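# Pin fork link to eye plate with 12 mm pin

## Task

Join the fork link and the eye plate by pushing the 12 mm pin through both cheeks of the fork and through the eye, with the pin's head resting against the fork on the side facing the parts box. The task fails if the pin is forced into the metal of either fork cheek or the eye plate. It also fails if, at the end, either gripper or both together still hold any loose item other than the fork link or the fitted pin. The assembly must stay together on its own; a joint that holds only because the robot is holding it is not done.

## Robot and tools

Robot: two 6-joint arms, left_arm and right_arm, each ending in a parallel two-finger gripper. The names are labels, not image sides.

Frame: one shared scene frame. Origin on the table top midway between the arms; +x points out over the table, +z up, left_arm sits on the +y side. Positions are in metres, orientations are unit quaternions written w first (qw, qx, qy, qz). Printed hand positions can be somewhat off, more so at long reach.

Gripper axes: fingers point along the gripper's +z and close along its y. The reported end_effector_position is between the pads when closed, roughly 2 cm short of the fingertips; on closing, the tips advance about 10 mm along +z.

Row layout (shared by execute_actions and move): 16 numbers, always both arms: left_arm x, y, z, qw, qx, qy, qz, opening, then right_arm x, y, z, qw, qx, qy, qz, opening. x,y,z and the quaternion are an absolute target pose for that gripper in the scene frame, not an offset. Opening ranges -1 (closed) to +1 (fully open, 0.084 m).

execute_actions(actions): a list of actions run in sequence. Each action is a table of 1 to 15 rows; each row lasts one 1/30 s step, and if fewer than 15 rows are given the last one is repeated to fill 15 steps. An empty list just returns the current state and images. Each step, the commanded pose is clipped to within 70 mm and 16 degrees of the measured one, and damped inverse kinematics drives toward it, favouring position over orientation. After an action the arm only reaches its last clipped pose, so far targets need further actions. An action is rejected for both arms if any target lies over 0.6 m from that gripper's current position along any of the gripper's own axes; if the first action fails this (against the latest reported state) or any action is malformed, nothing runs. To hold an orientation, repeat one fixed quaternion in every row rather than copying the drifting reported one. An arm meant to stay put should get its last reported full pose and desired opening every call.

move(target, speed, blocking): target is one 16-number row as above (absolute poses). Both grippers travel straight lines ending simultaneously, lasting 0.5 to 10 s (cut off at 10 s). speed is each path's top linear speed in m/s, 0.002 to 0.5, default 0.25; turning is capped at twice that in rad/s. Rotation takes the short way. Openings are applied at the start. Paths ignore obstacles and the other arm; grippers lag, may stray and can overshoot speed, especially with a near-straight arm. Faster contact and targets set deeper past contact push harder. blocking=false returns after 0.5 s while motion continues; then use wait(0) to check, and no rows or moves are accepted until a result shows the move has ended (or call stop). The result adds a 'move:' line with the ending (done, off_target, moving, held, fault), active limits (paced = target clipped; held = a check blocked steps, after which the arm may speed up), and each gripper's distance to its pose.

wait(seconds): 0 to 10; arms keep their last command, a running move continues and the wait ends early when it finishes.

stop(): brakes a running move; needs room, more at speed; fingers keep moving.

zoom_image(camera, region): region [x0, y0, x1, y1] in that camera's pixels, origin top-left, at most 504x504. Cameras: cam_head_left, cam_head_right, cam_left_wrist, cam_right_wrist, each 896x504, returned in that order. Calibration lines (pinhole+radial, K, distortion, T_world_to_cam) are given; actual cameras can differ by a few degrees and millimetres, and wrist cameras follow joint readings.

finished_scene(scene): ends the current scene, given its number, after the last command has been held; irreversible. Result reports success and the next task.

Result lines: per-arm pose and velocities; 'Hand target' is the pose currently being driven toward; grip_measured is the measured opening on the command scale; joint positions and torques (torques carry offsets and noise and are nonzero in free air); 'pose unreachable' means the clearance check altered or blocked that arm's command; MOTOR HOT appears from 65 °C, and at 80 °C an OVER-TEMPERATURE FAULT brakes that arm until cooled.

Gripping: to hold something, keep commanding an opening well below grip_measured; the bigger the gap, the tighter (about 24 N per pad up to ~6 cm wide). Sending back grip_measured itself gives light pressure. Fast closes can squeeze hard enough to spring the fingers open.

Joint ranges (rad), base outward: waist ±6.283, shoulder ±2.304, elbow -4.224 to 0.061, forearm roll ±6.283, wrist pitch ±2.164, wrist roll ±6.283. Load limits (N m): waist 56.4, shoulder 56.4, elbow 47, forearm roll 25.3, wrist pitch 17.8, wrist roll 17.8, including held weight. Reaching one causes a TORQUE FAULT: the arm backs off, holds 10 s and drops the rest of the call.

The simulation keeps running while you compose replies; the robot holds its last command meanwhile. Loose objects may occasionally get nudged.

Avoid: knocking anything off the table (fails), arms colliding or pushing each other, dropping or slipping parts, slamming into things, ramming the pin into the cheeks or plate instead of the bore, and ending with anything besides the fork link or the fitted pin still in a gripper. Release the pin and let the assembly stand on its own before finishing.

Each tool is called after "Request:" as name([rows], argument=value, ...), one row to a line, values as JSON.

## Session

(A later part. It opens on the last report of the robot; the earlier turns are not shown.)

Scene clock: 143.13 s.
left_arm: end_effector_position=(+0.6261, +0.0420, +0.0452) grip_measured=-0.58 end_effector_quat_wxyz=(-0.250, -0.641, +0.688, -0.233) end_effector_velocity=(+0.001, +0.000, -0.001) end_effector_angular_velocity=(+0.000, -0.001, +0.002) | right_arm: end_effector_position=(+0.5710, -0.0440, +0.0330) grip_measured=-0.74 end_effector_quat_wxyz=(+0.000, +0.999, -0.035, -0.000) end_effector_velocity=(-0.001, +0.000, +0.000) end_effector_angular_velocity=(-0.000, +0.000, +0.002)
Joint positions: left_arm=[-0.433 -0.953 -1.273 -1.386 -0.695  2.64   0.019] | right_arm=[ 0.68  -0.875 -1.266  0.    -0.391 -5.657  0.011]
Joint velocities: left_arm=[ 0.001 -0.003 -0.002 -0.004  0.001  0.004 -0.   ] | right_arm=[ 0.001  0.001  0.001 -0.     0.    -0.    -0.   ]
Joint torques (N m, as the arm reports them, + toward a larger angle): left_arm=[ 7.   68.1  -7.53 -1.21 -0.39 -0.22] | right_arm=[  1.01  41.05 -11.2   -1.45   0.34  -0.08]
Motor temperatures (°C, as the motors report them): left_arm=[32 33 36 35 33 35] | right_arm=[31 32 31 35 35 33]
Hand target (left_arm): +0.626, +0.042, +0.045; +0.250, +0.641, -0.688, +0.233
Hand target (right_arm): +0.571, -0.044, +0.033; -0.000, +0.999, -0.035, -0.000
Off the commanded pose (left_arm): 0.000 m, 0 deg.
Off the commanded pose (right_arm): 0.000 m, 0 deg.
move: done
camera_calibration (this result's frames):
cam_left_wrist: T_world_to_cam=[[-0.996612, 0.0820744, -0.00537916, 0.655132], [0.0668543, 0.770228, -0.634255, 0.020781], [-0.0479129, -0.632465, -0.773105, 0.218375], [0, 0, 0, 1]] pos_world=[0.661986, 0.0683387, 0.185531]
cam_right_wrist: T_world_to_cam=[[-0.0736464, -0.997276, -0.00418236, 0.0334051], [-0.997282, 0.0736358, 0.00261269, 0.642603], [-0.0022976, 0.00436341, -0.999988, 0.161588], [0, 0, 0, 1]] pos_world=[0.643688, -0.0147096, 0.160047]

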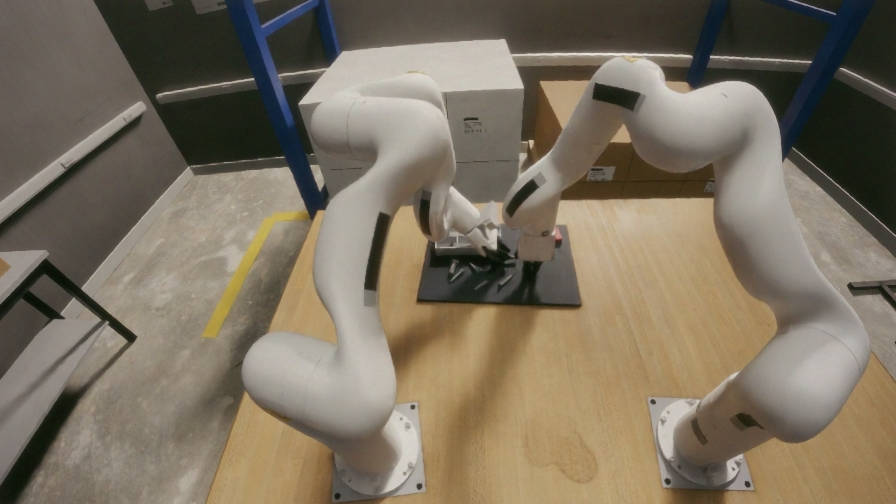

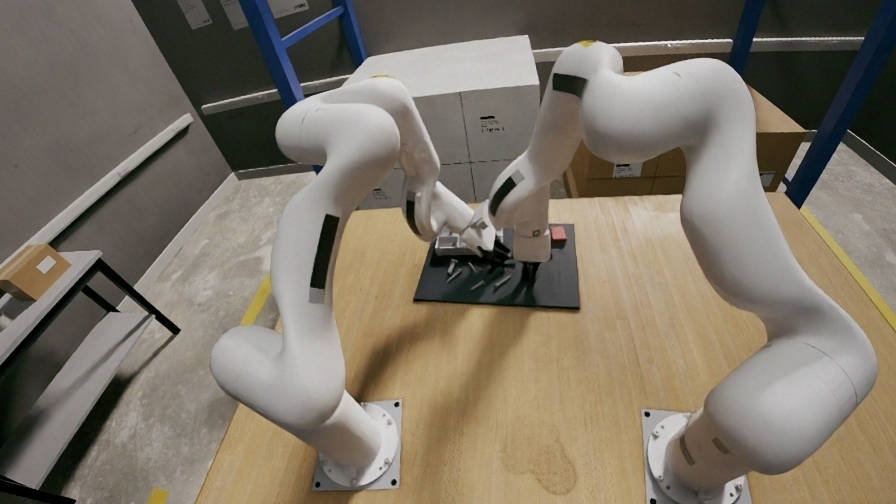

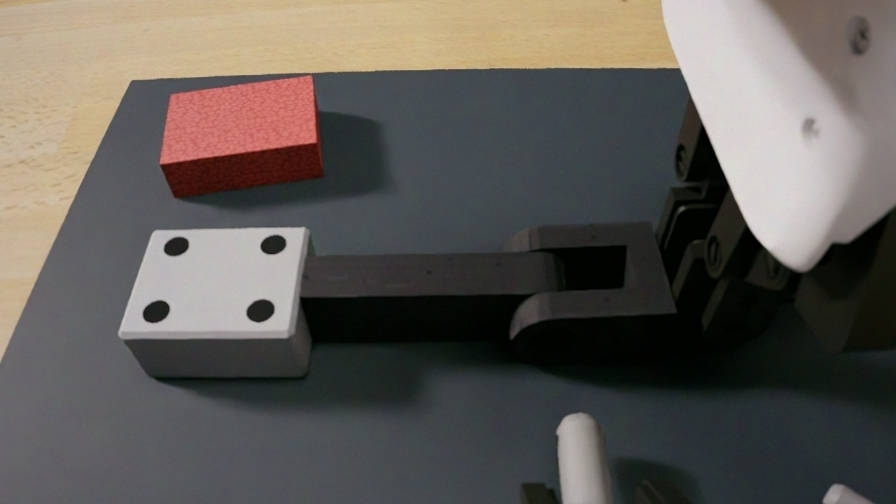

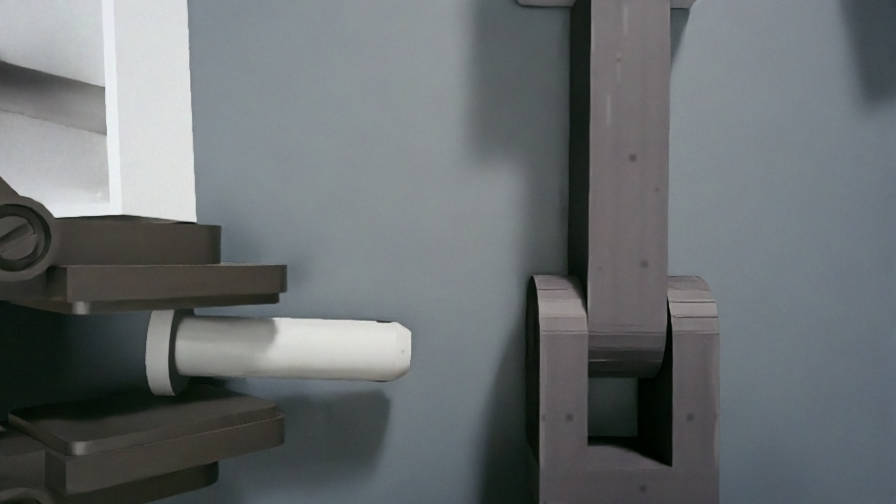

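Request:
move(target=[0.626,0.027,0.045,0.246,0.652,-0.676,0.238,-1,0.571,-0.0440,0.033,0,0.9994,-0.035,0,-1], speed=0.02)

Request:
move(target=[0.6305,0.025,0.045,0.246,0.652,-0.676,0.238,-1,0.571,-0.0440,0.033,0,0.9994,-0.035,0,-1], speed=0.01)

Scene clock: 146.77 s.
left_arm: end_effector_position=(+0.6260, +0.0272, +0.0450) grip_measured=-0.58 end_effector_quat_wxyz=(-0.246, -0.652, +0.676, -0.238) end_effector_velocity=(+0.000, -0.002, +0.000) end_effector_angular_velocity=(+0.000, -0.002, +0.006) | right_arm: end_effector_position=(+0.5710, -0.0440, +0.0330) grip_measured=-0.74 end_effector_quat_wxyz=(+0.000, +0.999, -0.035, -0.000) end_effector_velocity=(+0.001, -0.000, +0.000) end_effector_angular_velocity=(+0.001, -0.001, -0.001)
Joint positions: left_arm=[-0.459 -0.952 -1.269 -1.445 -0.677  2.642  0.019] | right_arm=[ 0.68  -0.875 -1.266  0.    -0.391 -5.657  0.011]
Joint velocities: left_arm=[-0.004  0.001  0.001 -0.01   0.004  0.001 -0.   ] | right_arm=[-0.001  0.    -0.001  0.001  0.    -0.001  0.   ]
Joint torques (N m, as the arm reports them, + toward a larger angle): left_arm=[ 6.21 67.41 -7.58 -1.34 -0.37 -0.16] | right_arm=[ -3.54  39.82 -12.13  -1.63   0.41  -0.25]
Motor temperatures (°C, as the motors report them): left_arm=[32 33 36 35 33 35] | right_arm=[31 32 31 35 35 33]
Hand target (left_arm): +0.626, +0.027, +0.045; +0.246, +0.652, -0.676, +0.238
Hand target (right_arm): +0.571, -0.044, +0.033; -0.000, +0.999, -0.035, -0.000
Off the commanded pose (left_arm): 0.000 m, 0 deg.
Off the commanded pose (right_arm): 0.000 m, 0 deg.
move: done
camera_calibration (this result's frames):
cam_left_wrist: T_world_to_cam=[[-0.998844, 0.0476774, -0.00614086, 0.6587], [0.0407272, 0.77145, -0.634985, 0.0484259], [-0.0255371, -0.634501, -0.7725, 0.194907], [0, 0, 0, 1]] pos_world=[0.660943, 0.0549056, 0.18536]
cam_right_wrist: T_world_to_cam=[[-0.0736472, -0.997275, -0.00420414, 0.0334135], [-0.997282, 0.0736367, 0.00258204, 0.642616], [-0.00226543, 0.00438287, -0.999988, 0.161577], [0, 0, 0, 1]] pos_world=[0.643696, -0.0147058, 0.160056]

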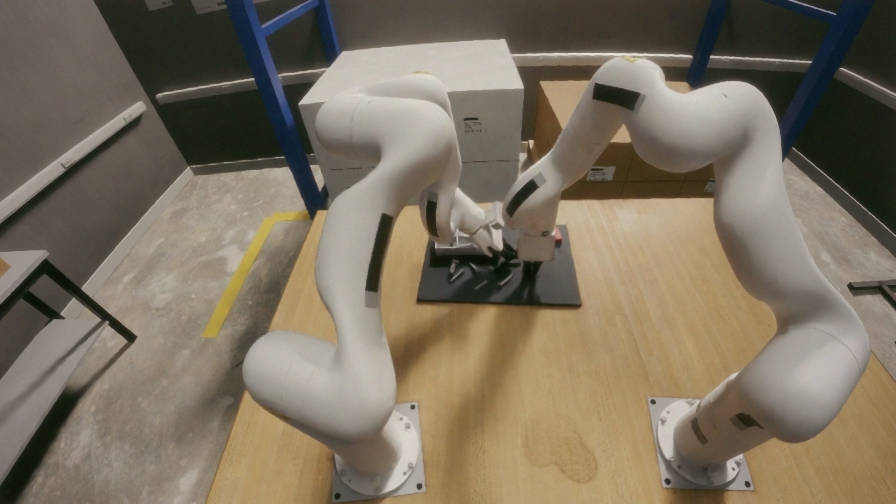

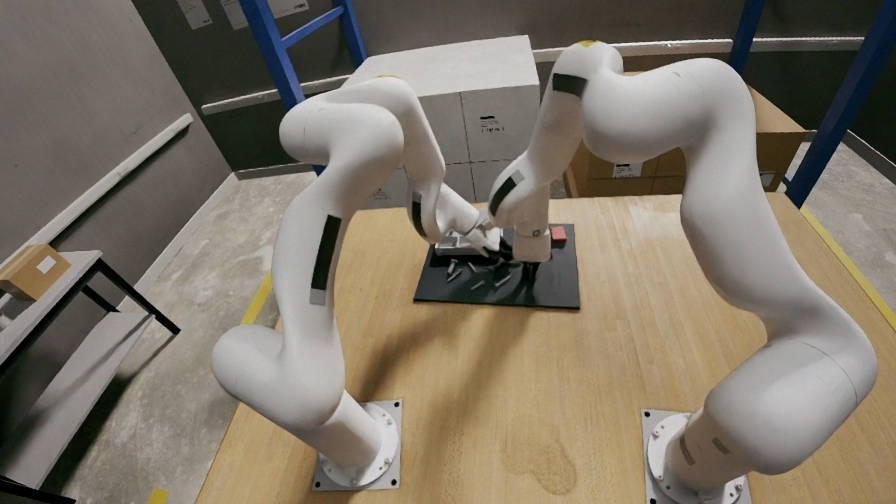

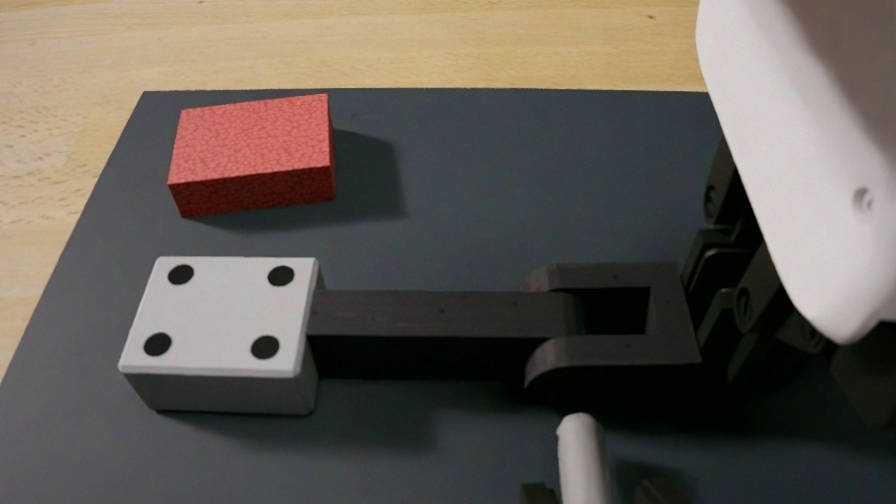

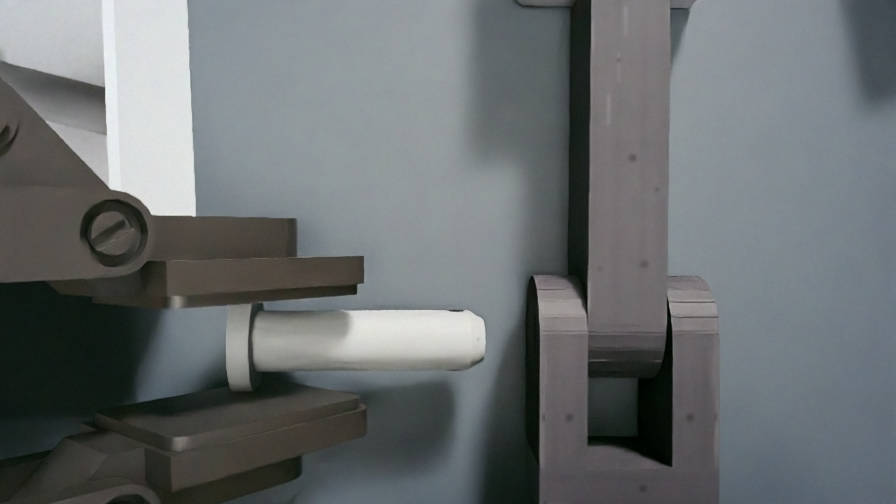

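Scene clock: 147.50 s.
left_arm: end_effector_position=(+0.6304, +0.0251, +0.0450) grip_measured=-0.58 end_effector_quat_wxyz=(-0.246, -0.652, +0.676, -0.238) end_effector_velocity=(+0.002, -0.000, -0.000) end_effector_angular_velocity=(+0.001, -0.000, -0.000) | right_arm: end_effector_position=(+0.5710, -0.0440, +0.0330) grip_measured=-0.74 end_effector_quat_wxyz=(+0.000, +0.999, -0.035, -0.000) end_effector_velocity=(-0.000, +0.000, -0.000) end_effector_angular_velocity=(-0.000, +0.000, +0.001)
Joint positions: left_arm=[-0.46  -0.959 -1.285 -1.436 -0.677  2.628  0.019] | right_arm=[ 0.68  -0.875 -1.266  0.    -0.391 -5.657  0.011]
Joint velocities: left_arm=[ 0.    -0.003 -0.006  0.005  0.001 -0.006 -0.   ] | right_arm=[ 0.001 -0.001 -0.    -0.001 -0.     0.001 -0.   ]
Joint torques (N m, as the arm reports them, + toward a larger angle): left_arm=[ 6.83 68.42 -7.44 -1.52 -0.41 -0.1 ] | right_arm=[ -1.92  40.03 -11.88  -1.83   0.13   0.05]
Motor temperatures (°C, as the motors report them): left_arm=[32 33 36 35 33 35] | right_arm=[31 32 31 35 35 33]
Hand target (left_arm): +0.631, +0.025, +0.045; +0.246, +0.652, -0.676, +0.238
Hand target (right_arm): +0.571, -0.044, +0.033; -0.000, +0.999, -0.035, -0.000
Off the commanded pose (left_arm): 0.000 m, 0 deg.
Off the commanded pose (right_arm): 0.000 m, 0 deg.
move: done
camera_calibration (this result's frames):
cam_left_wrist: T_world_to_cam=[[-0.998865, 0.0472152, -0.0062419, 0.66315], [0.0404346, 0.771472, -0.634977, 0.0500832], [-0.0251651, -0.634508, -0.772506, 0.193433], [0, 0, 0, 1]] pos_world=[0.665241, 0.0527863, 0.185369]
cam_right_wrist: T_world_to_cam=[[-0.0736468, -0.997276, -0.00420468, 0.0334135], [-0.997282, 0.0736364, 0.00258113, 0.642616], [-0.00226448, 0.00438334, -0.999988, 0.161577], [0, 0, 0, 1]] pos_world=[0.643696, -0.0147057, 0.160057]

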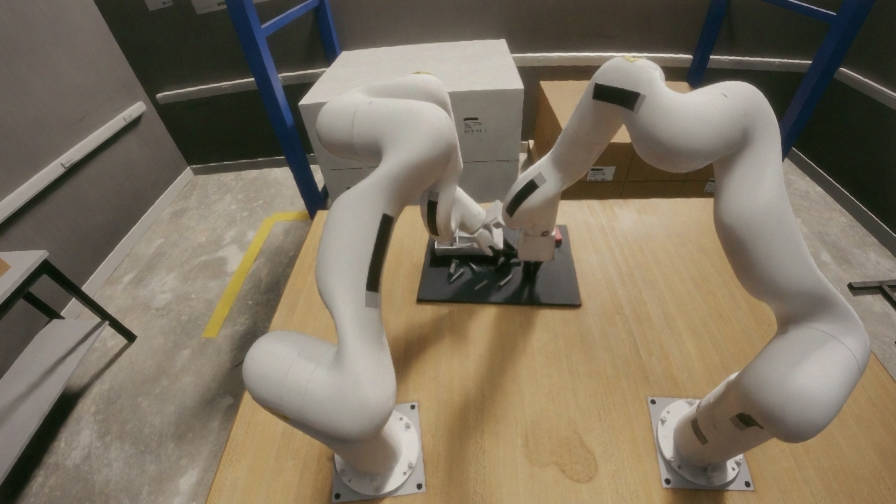

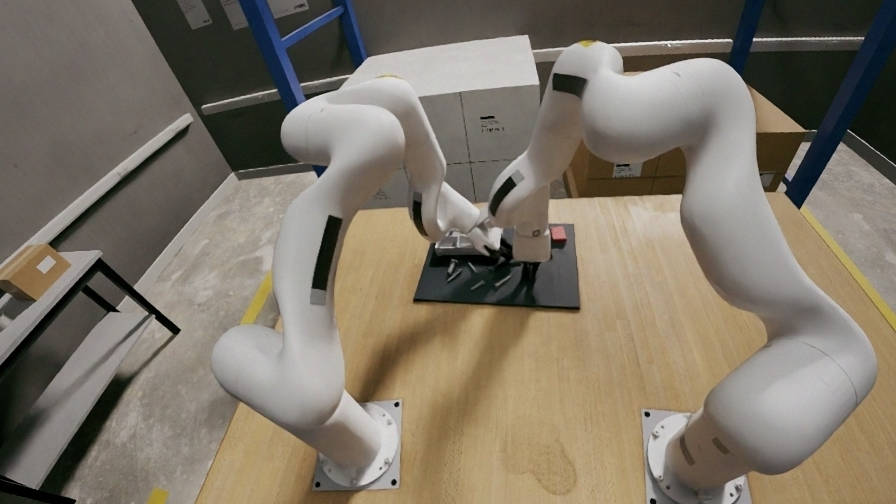

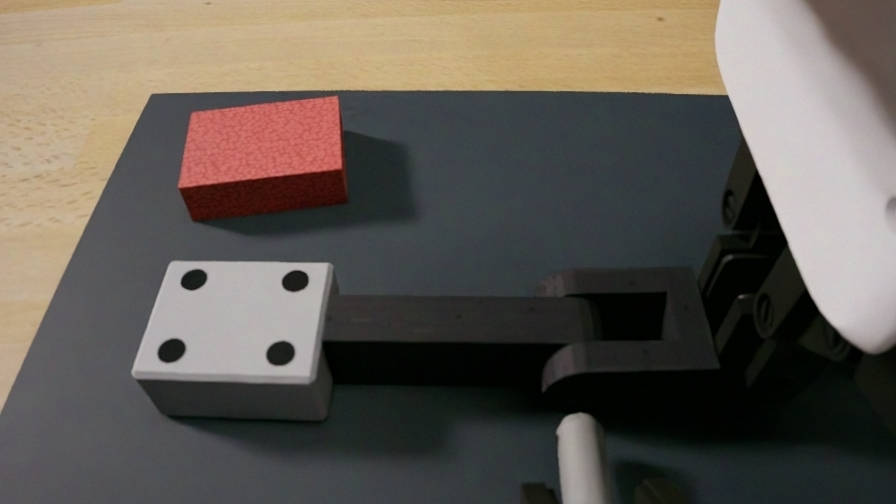

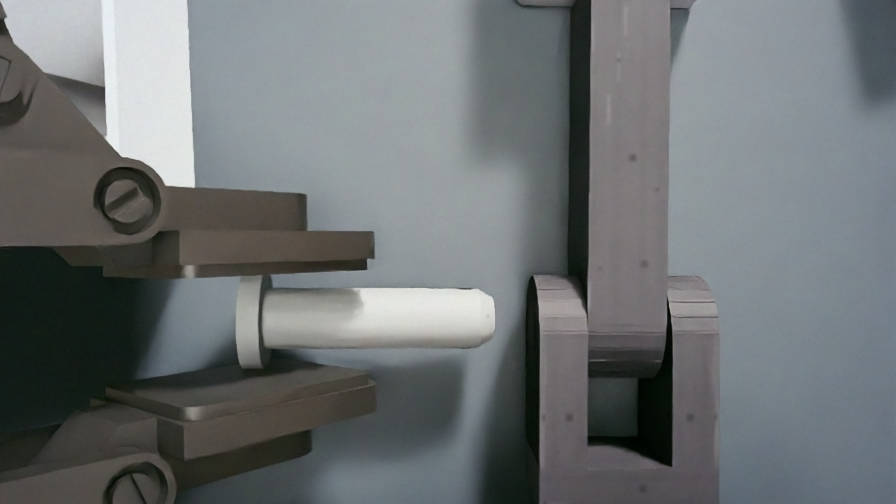

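Request:
move(target=[0.6285,0.0235,0.045,0.246,0.652,-0.676,0.238,-1,0.571,-0.0440,0.033,0,0.9994,-0.035,0,-1], speed=0.01)

Request:
zoom_image(camera="cam_right_wrist", region=[440,250,600,420])

Request:
zoom_image(camera="cam_left_wrist", region=[480,330,720,504])

Scene clock: 150.70 s.
left_arm: end_effector_position=(+0.6286, +0.0235, +0.0450) grip_measured=-0.58 end_effector_quat_wxyz=(-0.246, -0.652, +0.676, -0.238) end_effector_velocity=(-0.001, -0.000, -0.000) end_effector_angular_velocity=(+0.000, +0.001, -0.000) | right_arm: end_effector_position=(+0.5710, -0.0440, +0.0330) grip_measured=-0.74 end_effector_quat_wxyz=(+0.000, +0.999, -0.035, -0.000) end_effector_velocity=(-0.000, +0.000, +0.000) end_effector_angular_velocity=(+0.000, +0.000, -0.002)
Joint positions: left_arm=[-0.463 -0.957 -1.281 -1.442 -0.676  2.632  0.019] | right_arm=[ 0.68  -0.875 -1.266  0.    -0.391 -5.657  0.011]
Joint velocities: left_arm=[-0.001  0.     0.002 -0.002  0.     0.002 -0.   ] | right_arm=[ 0.     0.     0.     0.001 -0.     0.001 -0.   ]
Joint torques (N m, as the arm reports them, + toward a larger angle): left_arm=[ 5.79 67.02 -7.31 -1.75 -0.4  -0.25] | right_arm=[ -2.09  37.32 -11.24  -1.54   0.07  -0.31]
Motor temperatures (°C, as the motors report them): left_arm=[32 33 36 35 33 35] | right_arm=[31 32 31 35 35 33]
Hand target (left_arm): +0.629, +0.023, +0.045; +0.246, +0.652, -0.676, +0.238
Hand target (right_arm): +0.571, -0.044, +0.033; -0.000, +0.999, -0.035, -0.000
Off the commanded pose (left_arm): 0.000 m, 0 deg.
Off the commanded pose (right_arm): 0.000 m, 0 deg.
move: done
camera_calibration (this result's frames):
cam_left_wrist: T_world_to_cam=[[-0.998866, 0.0472091, -0.00619847, 0.661429], [0.0404031, 0.771495, -0.634952, 0.0513514], [-0.0251934, -0.634482, -0.772527, 0.192424], [0, 0, 0, 1]] pos_world=[0.663451, 0.0512468, 0.185358]
cam_right_wrist: T_world_to_cam=[[-0.0736467, -0.997276, -0.00420585, 0.0334139], [-0.997282, 0.0736363, 0.00257952, 0.642617], [-0.00226279, 0.0043844, -0.999988, 0.161576], [0, 0, 0, 1]] pos_world=[0.643697, -0.0147054, 0.160057]

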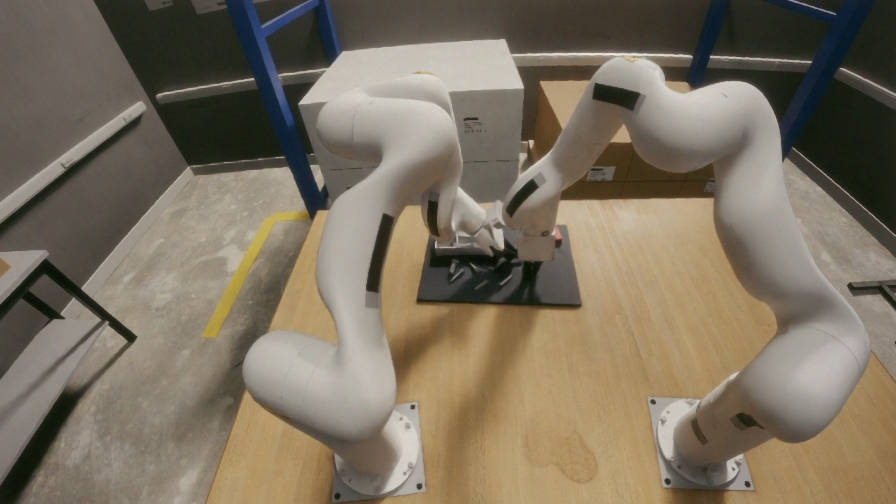

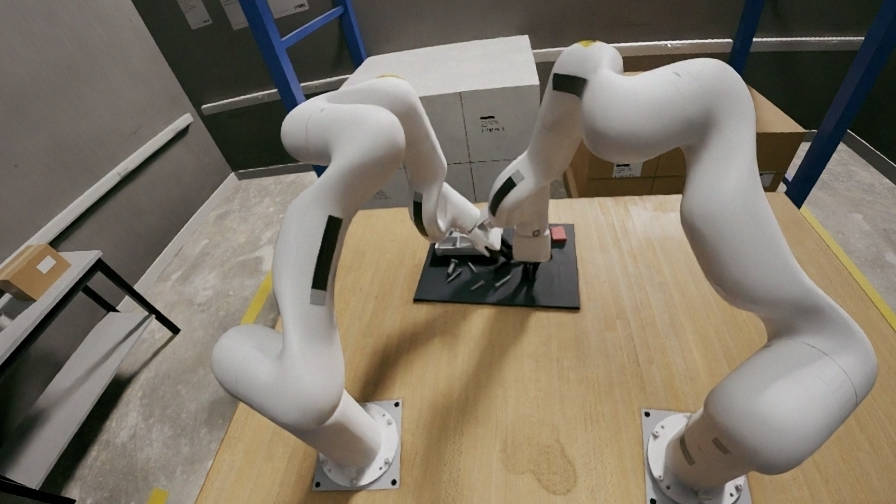

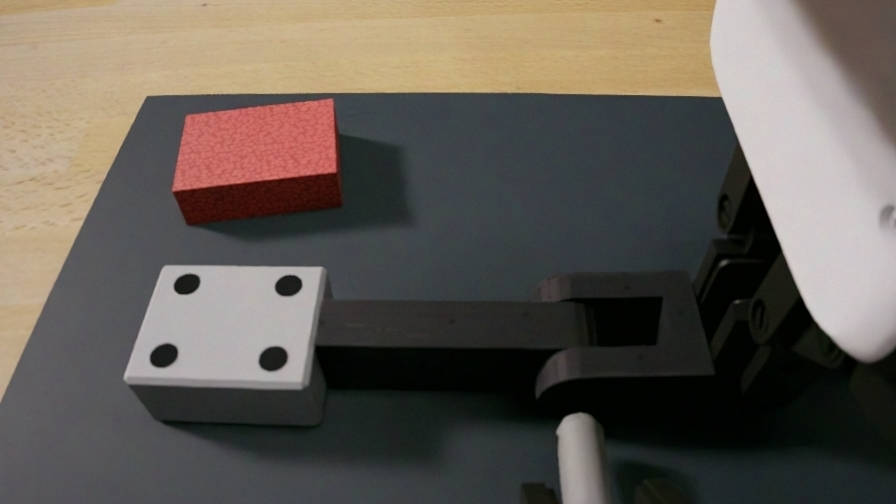

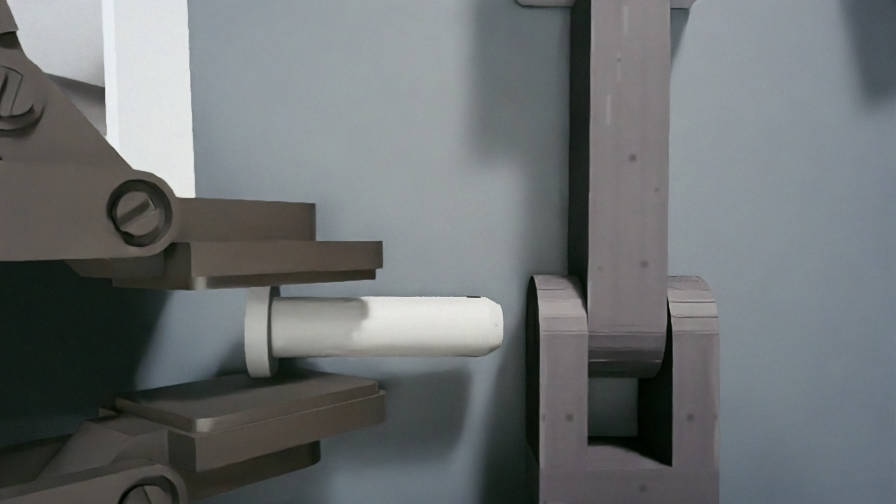

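Region (440, 250, 600, 420) of cam_right_wrist's 896x504 image, scaled by 2.965, with more detail than that image has; it fills the left 474 columns of this view, and the rest is white.

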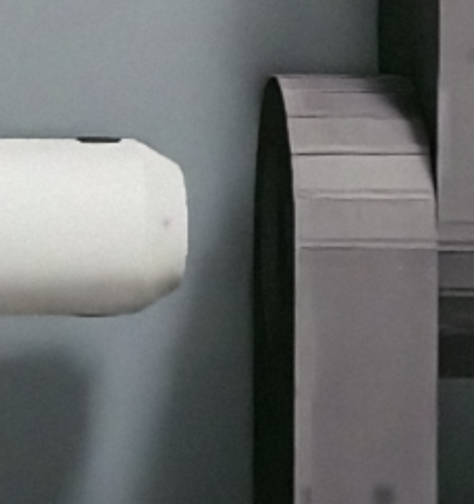

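Region (480, 330, 720, 504) of cam_left_wrist's 896x504 image, scaled by 2.100, with more detail than that image has; it fills the top 365 rows of this view, and the rest is white.

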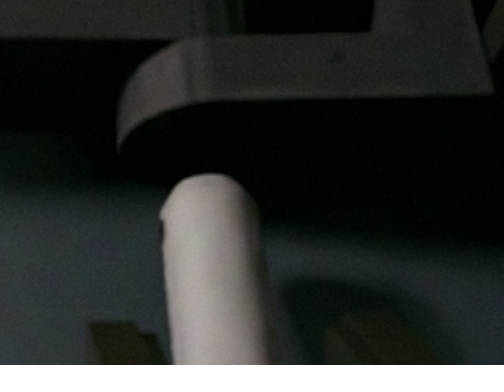

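Request:
move(target=[0.628,0.013,0.045,0.246,0.652,-0.676,0.238,-1,0.571,-0.0440,0.033,0,0.9994,-0.035,0,-1], speed=0.005)

Scene clock: 153.90 s.
left_arm: end_effector_position=(+0.6279, +0.0133, +0.0448) grip_measured=-0.58 end_effector_quat_wxyz=(-0.246, -0.652, +0.676, -0.238) end_effector_velocity=(-0.000, -0.001, -0.000) end_effector_angular_velocity=(-0.000, +0.000, -0.001) | right_arm: end_effector_position=(+0.5710, -0.0440, +0.0330) grip_measured=-0.74 end_effector_quat_wxyz=(-0.000, +0.999, -0.035, +0.000) end_effector_velocity=(-0.000, +0.001, +0.000) end_effector_angular_velocity=(+0.001, -0.001, +0.000)
Joint positions: left_arm=[-0.48  -0.962 -1.289 -1.45  -0.671  2.623  0.019] | right_arm=[ 0.68  -0.875 -1.266  0.    -0.391 -5.657  0.011]
Joint velocities: left_arm=[-0.002 -0.001 -0.002 -0.001  0.    -0.001  0.   ] | right_arm=[ 0.002  0.001 -0.     0.001 -0.     0.001  0.   ]
Joint torques (N m, as the arm reports them, + toward a larger angle): left_arm=[  2.71  69.9  -10.11  -2.71  -0.87  -0.25] | right_arm=[ -3.6   40.58 -11.21  -0.49   0.    -0.43]
Motor temperatures (°C, as the motors report them): left_arm=[32 33 36 35 33 35] | right_arm=[31 32 31 35 35 33]
Hand target (left_arm): +0.628, +0.013, +0.045; +0.246, +0.652, -0.676, +0.238
Hand target (right_arm): +0.571, -0.044, +0.033; +0.000, +0.999, -0.035, +0.000
Off the commanded pose (left_arm): 0.000 m, 0 deg.
Off the commanded pose (right_arm): 0.000 m, 0 deg.
move: done
camera_calibration (this result's frames):
cam_left_wrist: T_world_to_cam=[[-0.998871, 0.0471241, -0.0059514, 0.66124], [0.0401933, 0.771822, -0.634567, 0.0592291], [-0.0253099, -0.63409, -0.772845, 0.185829], [0, 0, 0, 1]] pos_world=[0.662816, 0.0409579, 0.185138]
cam_right_wrist: T_world_to_cam=[[-0.0736754, -0.997273, -0.004239, 0.0334668], [-0.99728, 0.073665, 0.00255596, 0.642612], [-0.00223673, 0.00441578, -0.999988, 0.161572], [0, 0, 0, 1]] pos_world=[0.643691, -0.0146759, 0.160069]

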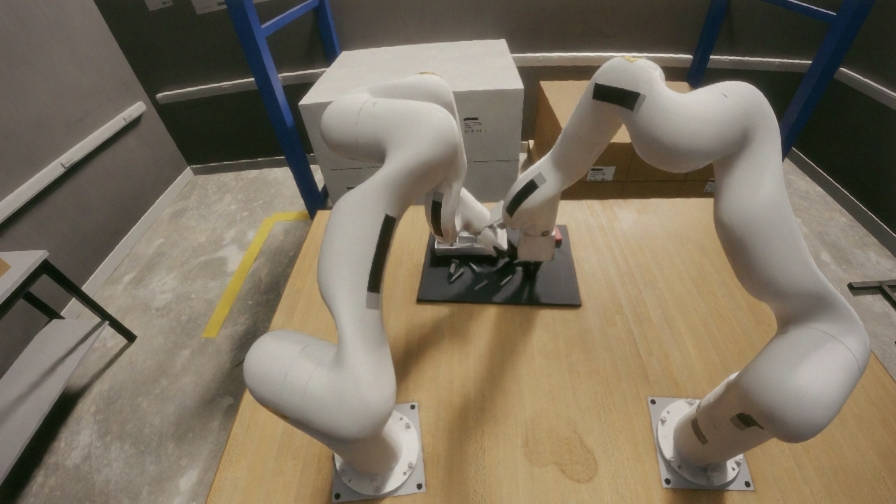

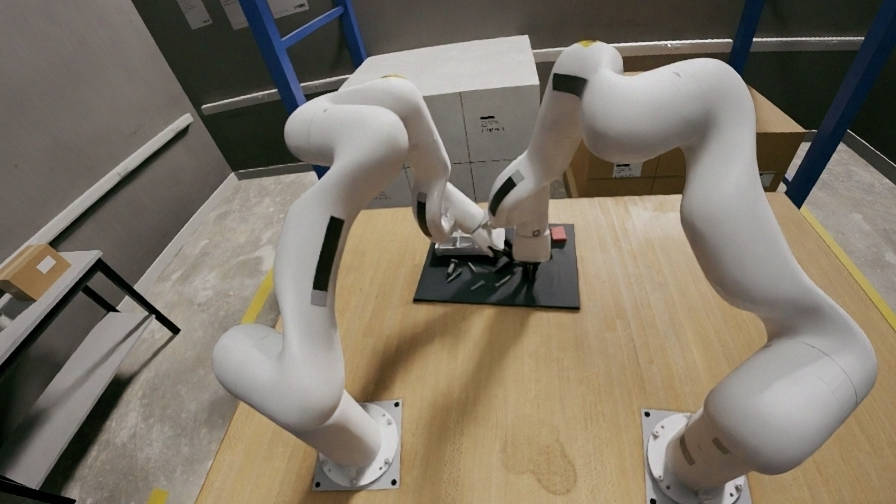

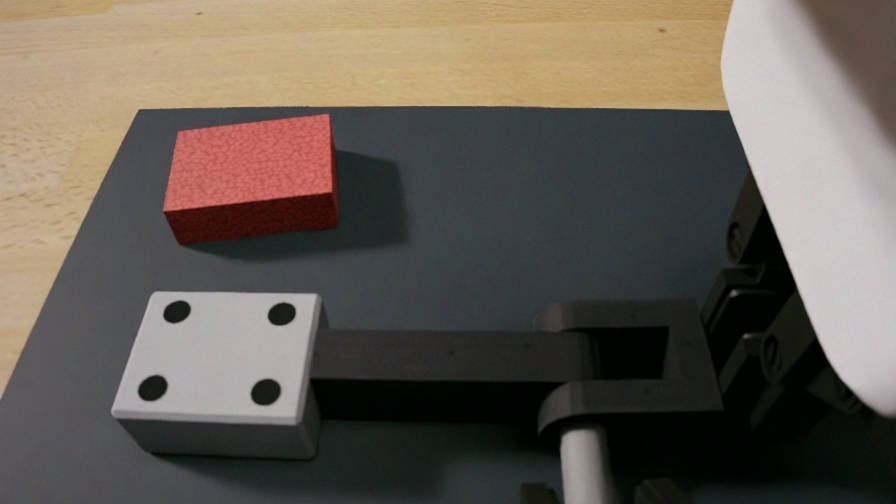

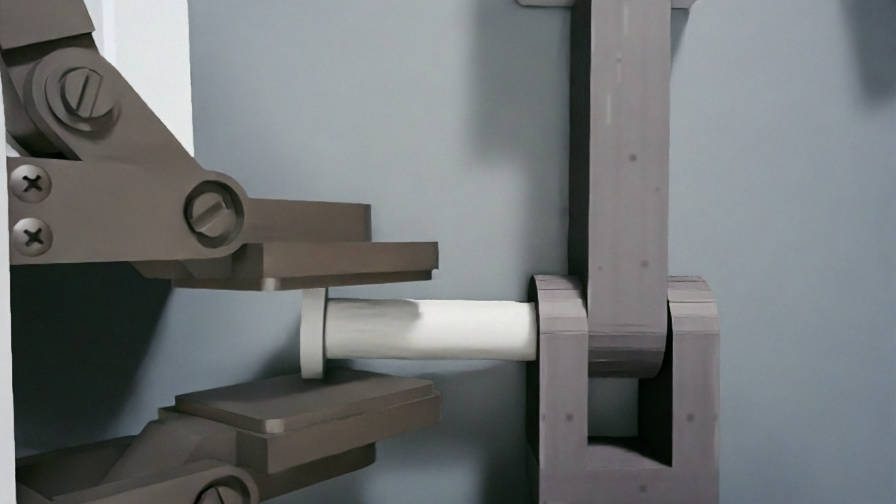

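Request:
move(target=[0.6278,0.007,0.045,0.246,0.652,-0.676,0.238,-1,0.571,-0.0440,0.033,0,0.9994,-0.035,0,-1], speed=0.004)

Scene clock: 156.67 s.
left_arm: end_effector_position=(+0.6278, +0.0072, +0.0450) grip_measured=-0.58 end_effector_quat_wxyz=(-0.246, -0.652, +0.676, -0.238) end_effector_velocity=(+0.000, -0.000, -0.000) end_effector_angular_velocity=(+0.000, +0.001, +0.001) | right_arm: end_effector_position=(+0.5710, -0.0440, +0.0330) grip_measured=-0.74 end_effector_quat_wxyz=(-0.000, +0.999, -0.035, +0.000) end_effector_velocity=(+0.001, -0.000, +0.000) end_effector_angular_velocity=(+0.001, -0.001, -0.002)
Joint positions: left_arm=[-0.49  -0.964 -1.296 -1.455 -0.668  2.617  0.019] | right_arm=[ 0.68  -0.875 -1.266  0.    -0.391 -5.657  0.011]
Joint velocities: left_arm=[-0.    -0.001 -0.001 -0.001  0.001 -0.001 -0.   ] | right_arm=[-0.001 -0.001 -0.001  0.001  0.    -0.    -0.   ]
Joint torques (N m, as the arm reports them, + toward a larger angle): left_arm=[-10.07  66.69  -8.88  -2.69  -3.04  -0.34] | right_arm=[ -1.83  42.82 -10.66  -1.11   0.39  -0.15]
Motor temperatures (°C, as the motors report them): left_arm=[32 33 36 35 33 35] | right_arm=[31 32 31 35 35 33]
Hand target (left_arm): +0.628, +0.007, +0.045; +0.246, +0.652, -0.676, +0.238
Hand target (right_arm): +0.571, -0.044, +0.033; -0.000, +0.999, -0.035, +0.000
Off the commanded pose (left_arm): 0.000 m, 0 deg.
Off the commanded pose (right_arm): 0.000 m, 0 deg.
move: done
camera_calibration (this result's frames):
cam_left_wrist: T_world_to_cam=[[-0.998871, 0.0471029, -0.00623605, 0.661487], [0.0403482, 0.77158, -0.634851, 0.0640454], [-0.0250917, -0.634386, -0.772609, 0.18193], [0, 0, 0, 1]] pos_world=[0.662721, 0.0348393, 0.185345]
cam_right_wrist: T_world_to_cam=[[-0.0736687, -0.997274, -0.00423205, 0.033444], [-0.99728, 0.0736584, 0.00255152, 0.642625], [-0.00223284, 0.00440851, -0.999988, 0.16157], [0, 0, 0, 1]] pos_world=[0.643702, -0.0146942, 0.16007]

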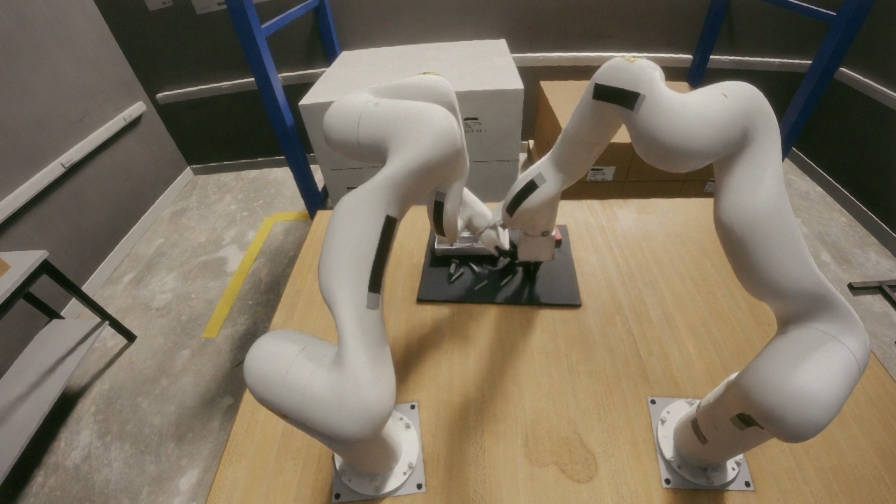

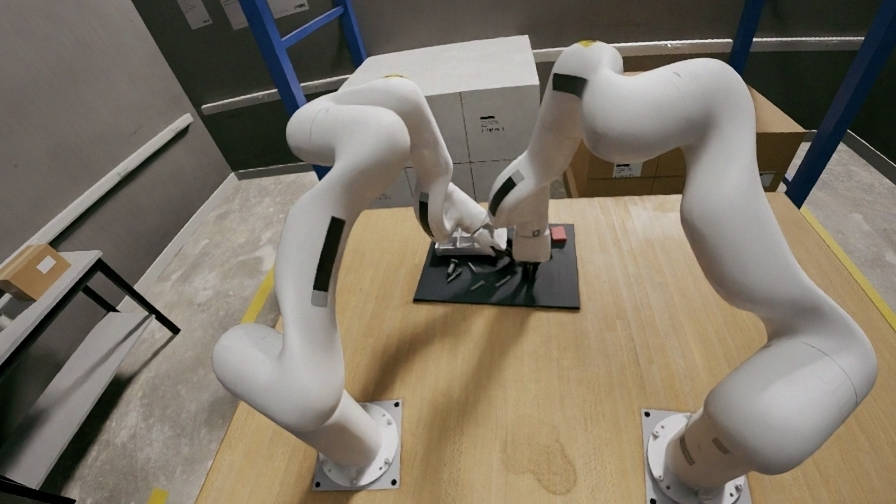

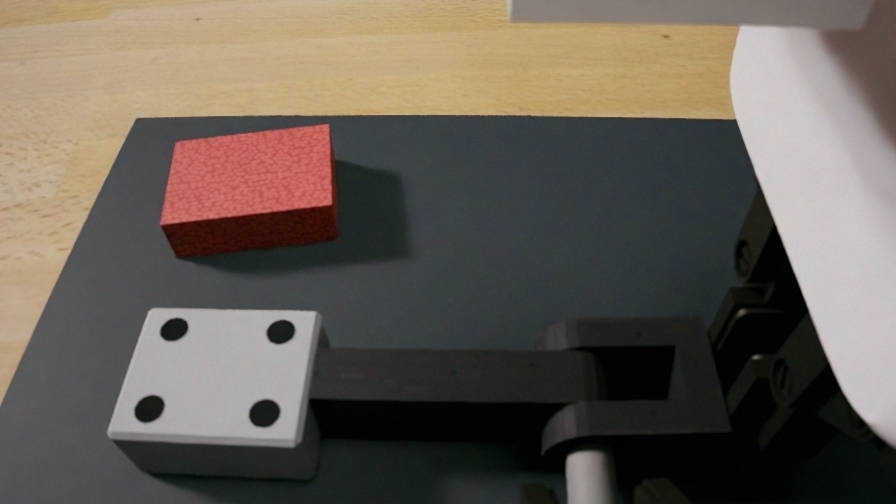

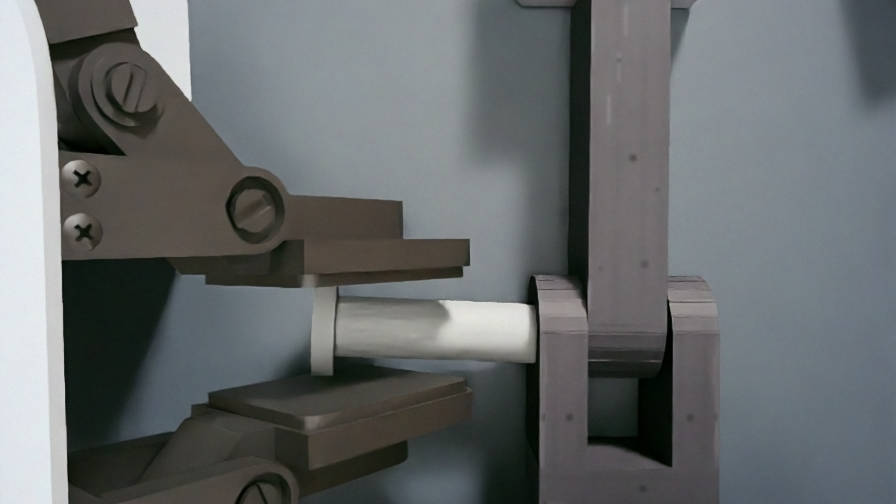

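Request:
move(target=[0.6278,0.0095,0.045,0.246,0.652,-0.676,0.238,-1,0.571,-0.0440,0.033,0,0.9994,-0.035,0,-1], speed=0.005)

Request:
zoom_image(camera="cam_right_wrist", region=[500,250,740,420])

Scene clock: 159.33 s.
left_arm: end_effector_position=(+0.6275, +0.0086, +0.0454) grip_measured=-0.58 end_effector_quat_wxyz=(-0.247, -0.652, +0.676, -0.238) end_effector_velocity=(+0.001, +0.001, +0.000) end_effector_angular_velocity=(+0.001, -0.002, +0.001) | right_arm: end_effector_position=(+0.5710, -0.0438, +0.0331) grip_measured=-0.74 end_effector_quat_wxyz=(-0.000, +0.999, -0.035, +0.000) end_effector_velocity=(+0.000, -0.000, +0.000) end_effector_angular_velocity=(-0.000, -0.000, -0.002)
Joint positions: left_arm=[-0.487 -0.963 -1.293 -1.454 -0.671  2.62   0.019] | right_arm=[ 0.68  -0.875 -1.266  0.    -0.391 -5.657  0.011]
Joint velocities: left_arm=[ 0.001  0.001  0.001 -0.     0.002  0.001  0.   ] | right_arm=[-0.001  0.001  0.001 -0.    -0.     0.001  0.   ]
Joint torques (N m, as the arm reports them, + toward a larger angle): left_arm=[12.54 67.63 -6.2  -0.09  0.5  -0.17] | right_arm=[ -4.6   39.43 -12.16  -2.23   0.2    0.18]
Motor temperatures (°C, as the motors report them): left_arm=[32 33 36 35 33 35] | right_arm=[31 32 31 35 35 33]
Hand target (left_arm): +0.628, +0.009, +0.045; +0.246, +0.652, -0.676, +0.238
Hand target (right_arm): +0.571, -0.044, +0.033; -0.000, +0.999, -0.035, -0.000
Off the commanded pose (left_arm): 0.001 m, 0 deg.
Off the commanded pose (right_arm): 0.000 m, 0 deg.
move: done
camera_calibration (this result's frames):
cam_left_wrist: T_world_to_cam=[[-0.998813, 0.048372, -0.00571697, 0.66096], [0.0409437, 0.770206, -0.63648, 0.0629269], [-0.0263846, -0.635959, -0.771272, 0.183936], [0, 0, 0, 1]] pos_world=[0.662452, 0.0365371, 0.185695]
cam_right_wrist: T_world_to_cam=[[-0.0732483, -0.997304, -0.00444547, 0.0334157], [-0.997312, 0.0732387, 0.00229978, 0.642635], [-0.001968, 0.00460198, -0.999987, 0.161483], [0, 0, 0, 1]] pos_world=[0.643673, -0.0144833, 0.160152]

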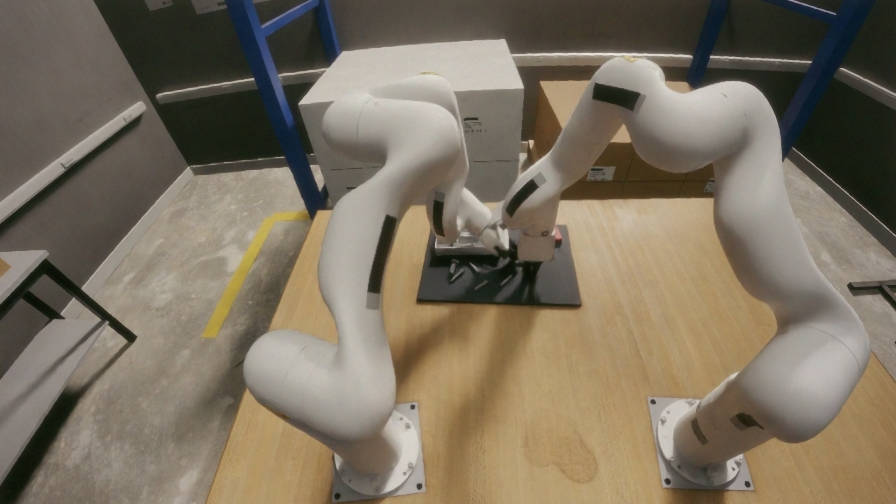

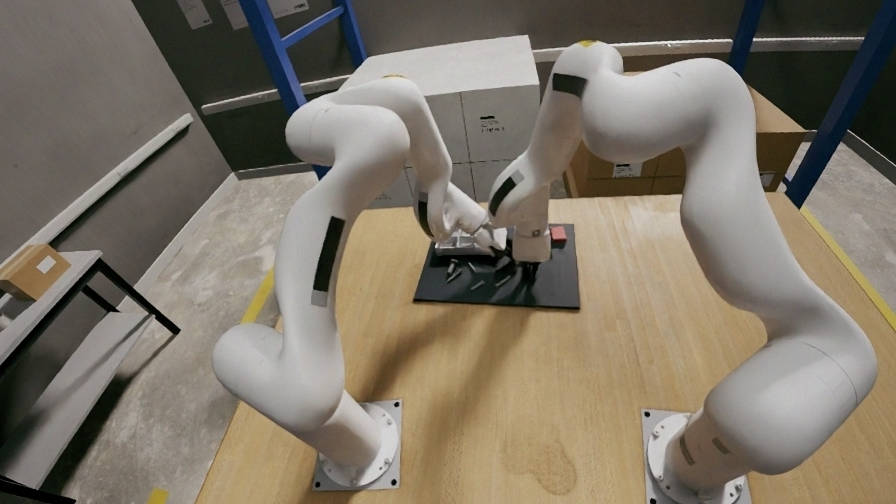

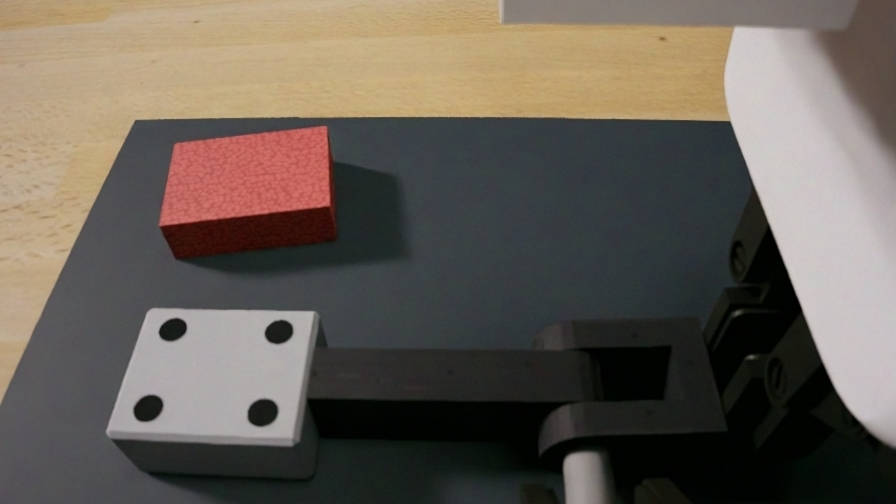

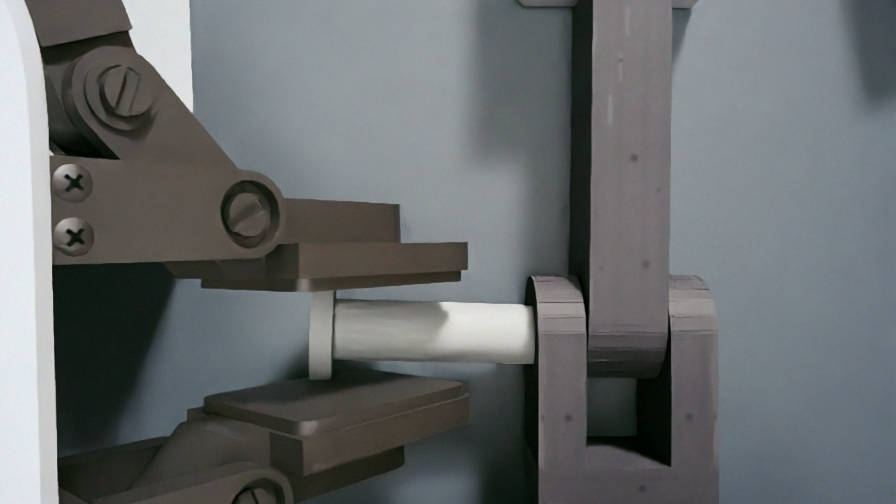

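Region (500, 250, 740, 420) of cam_right_wrist's 896x504 image, scaled by 2.100, with more detail than that image has; it fills the top 357 rows of this view, and the rest is white.

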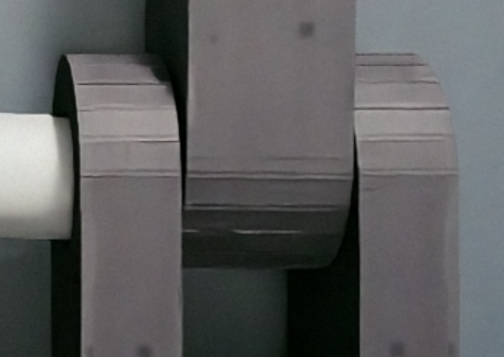

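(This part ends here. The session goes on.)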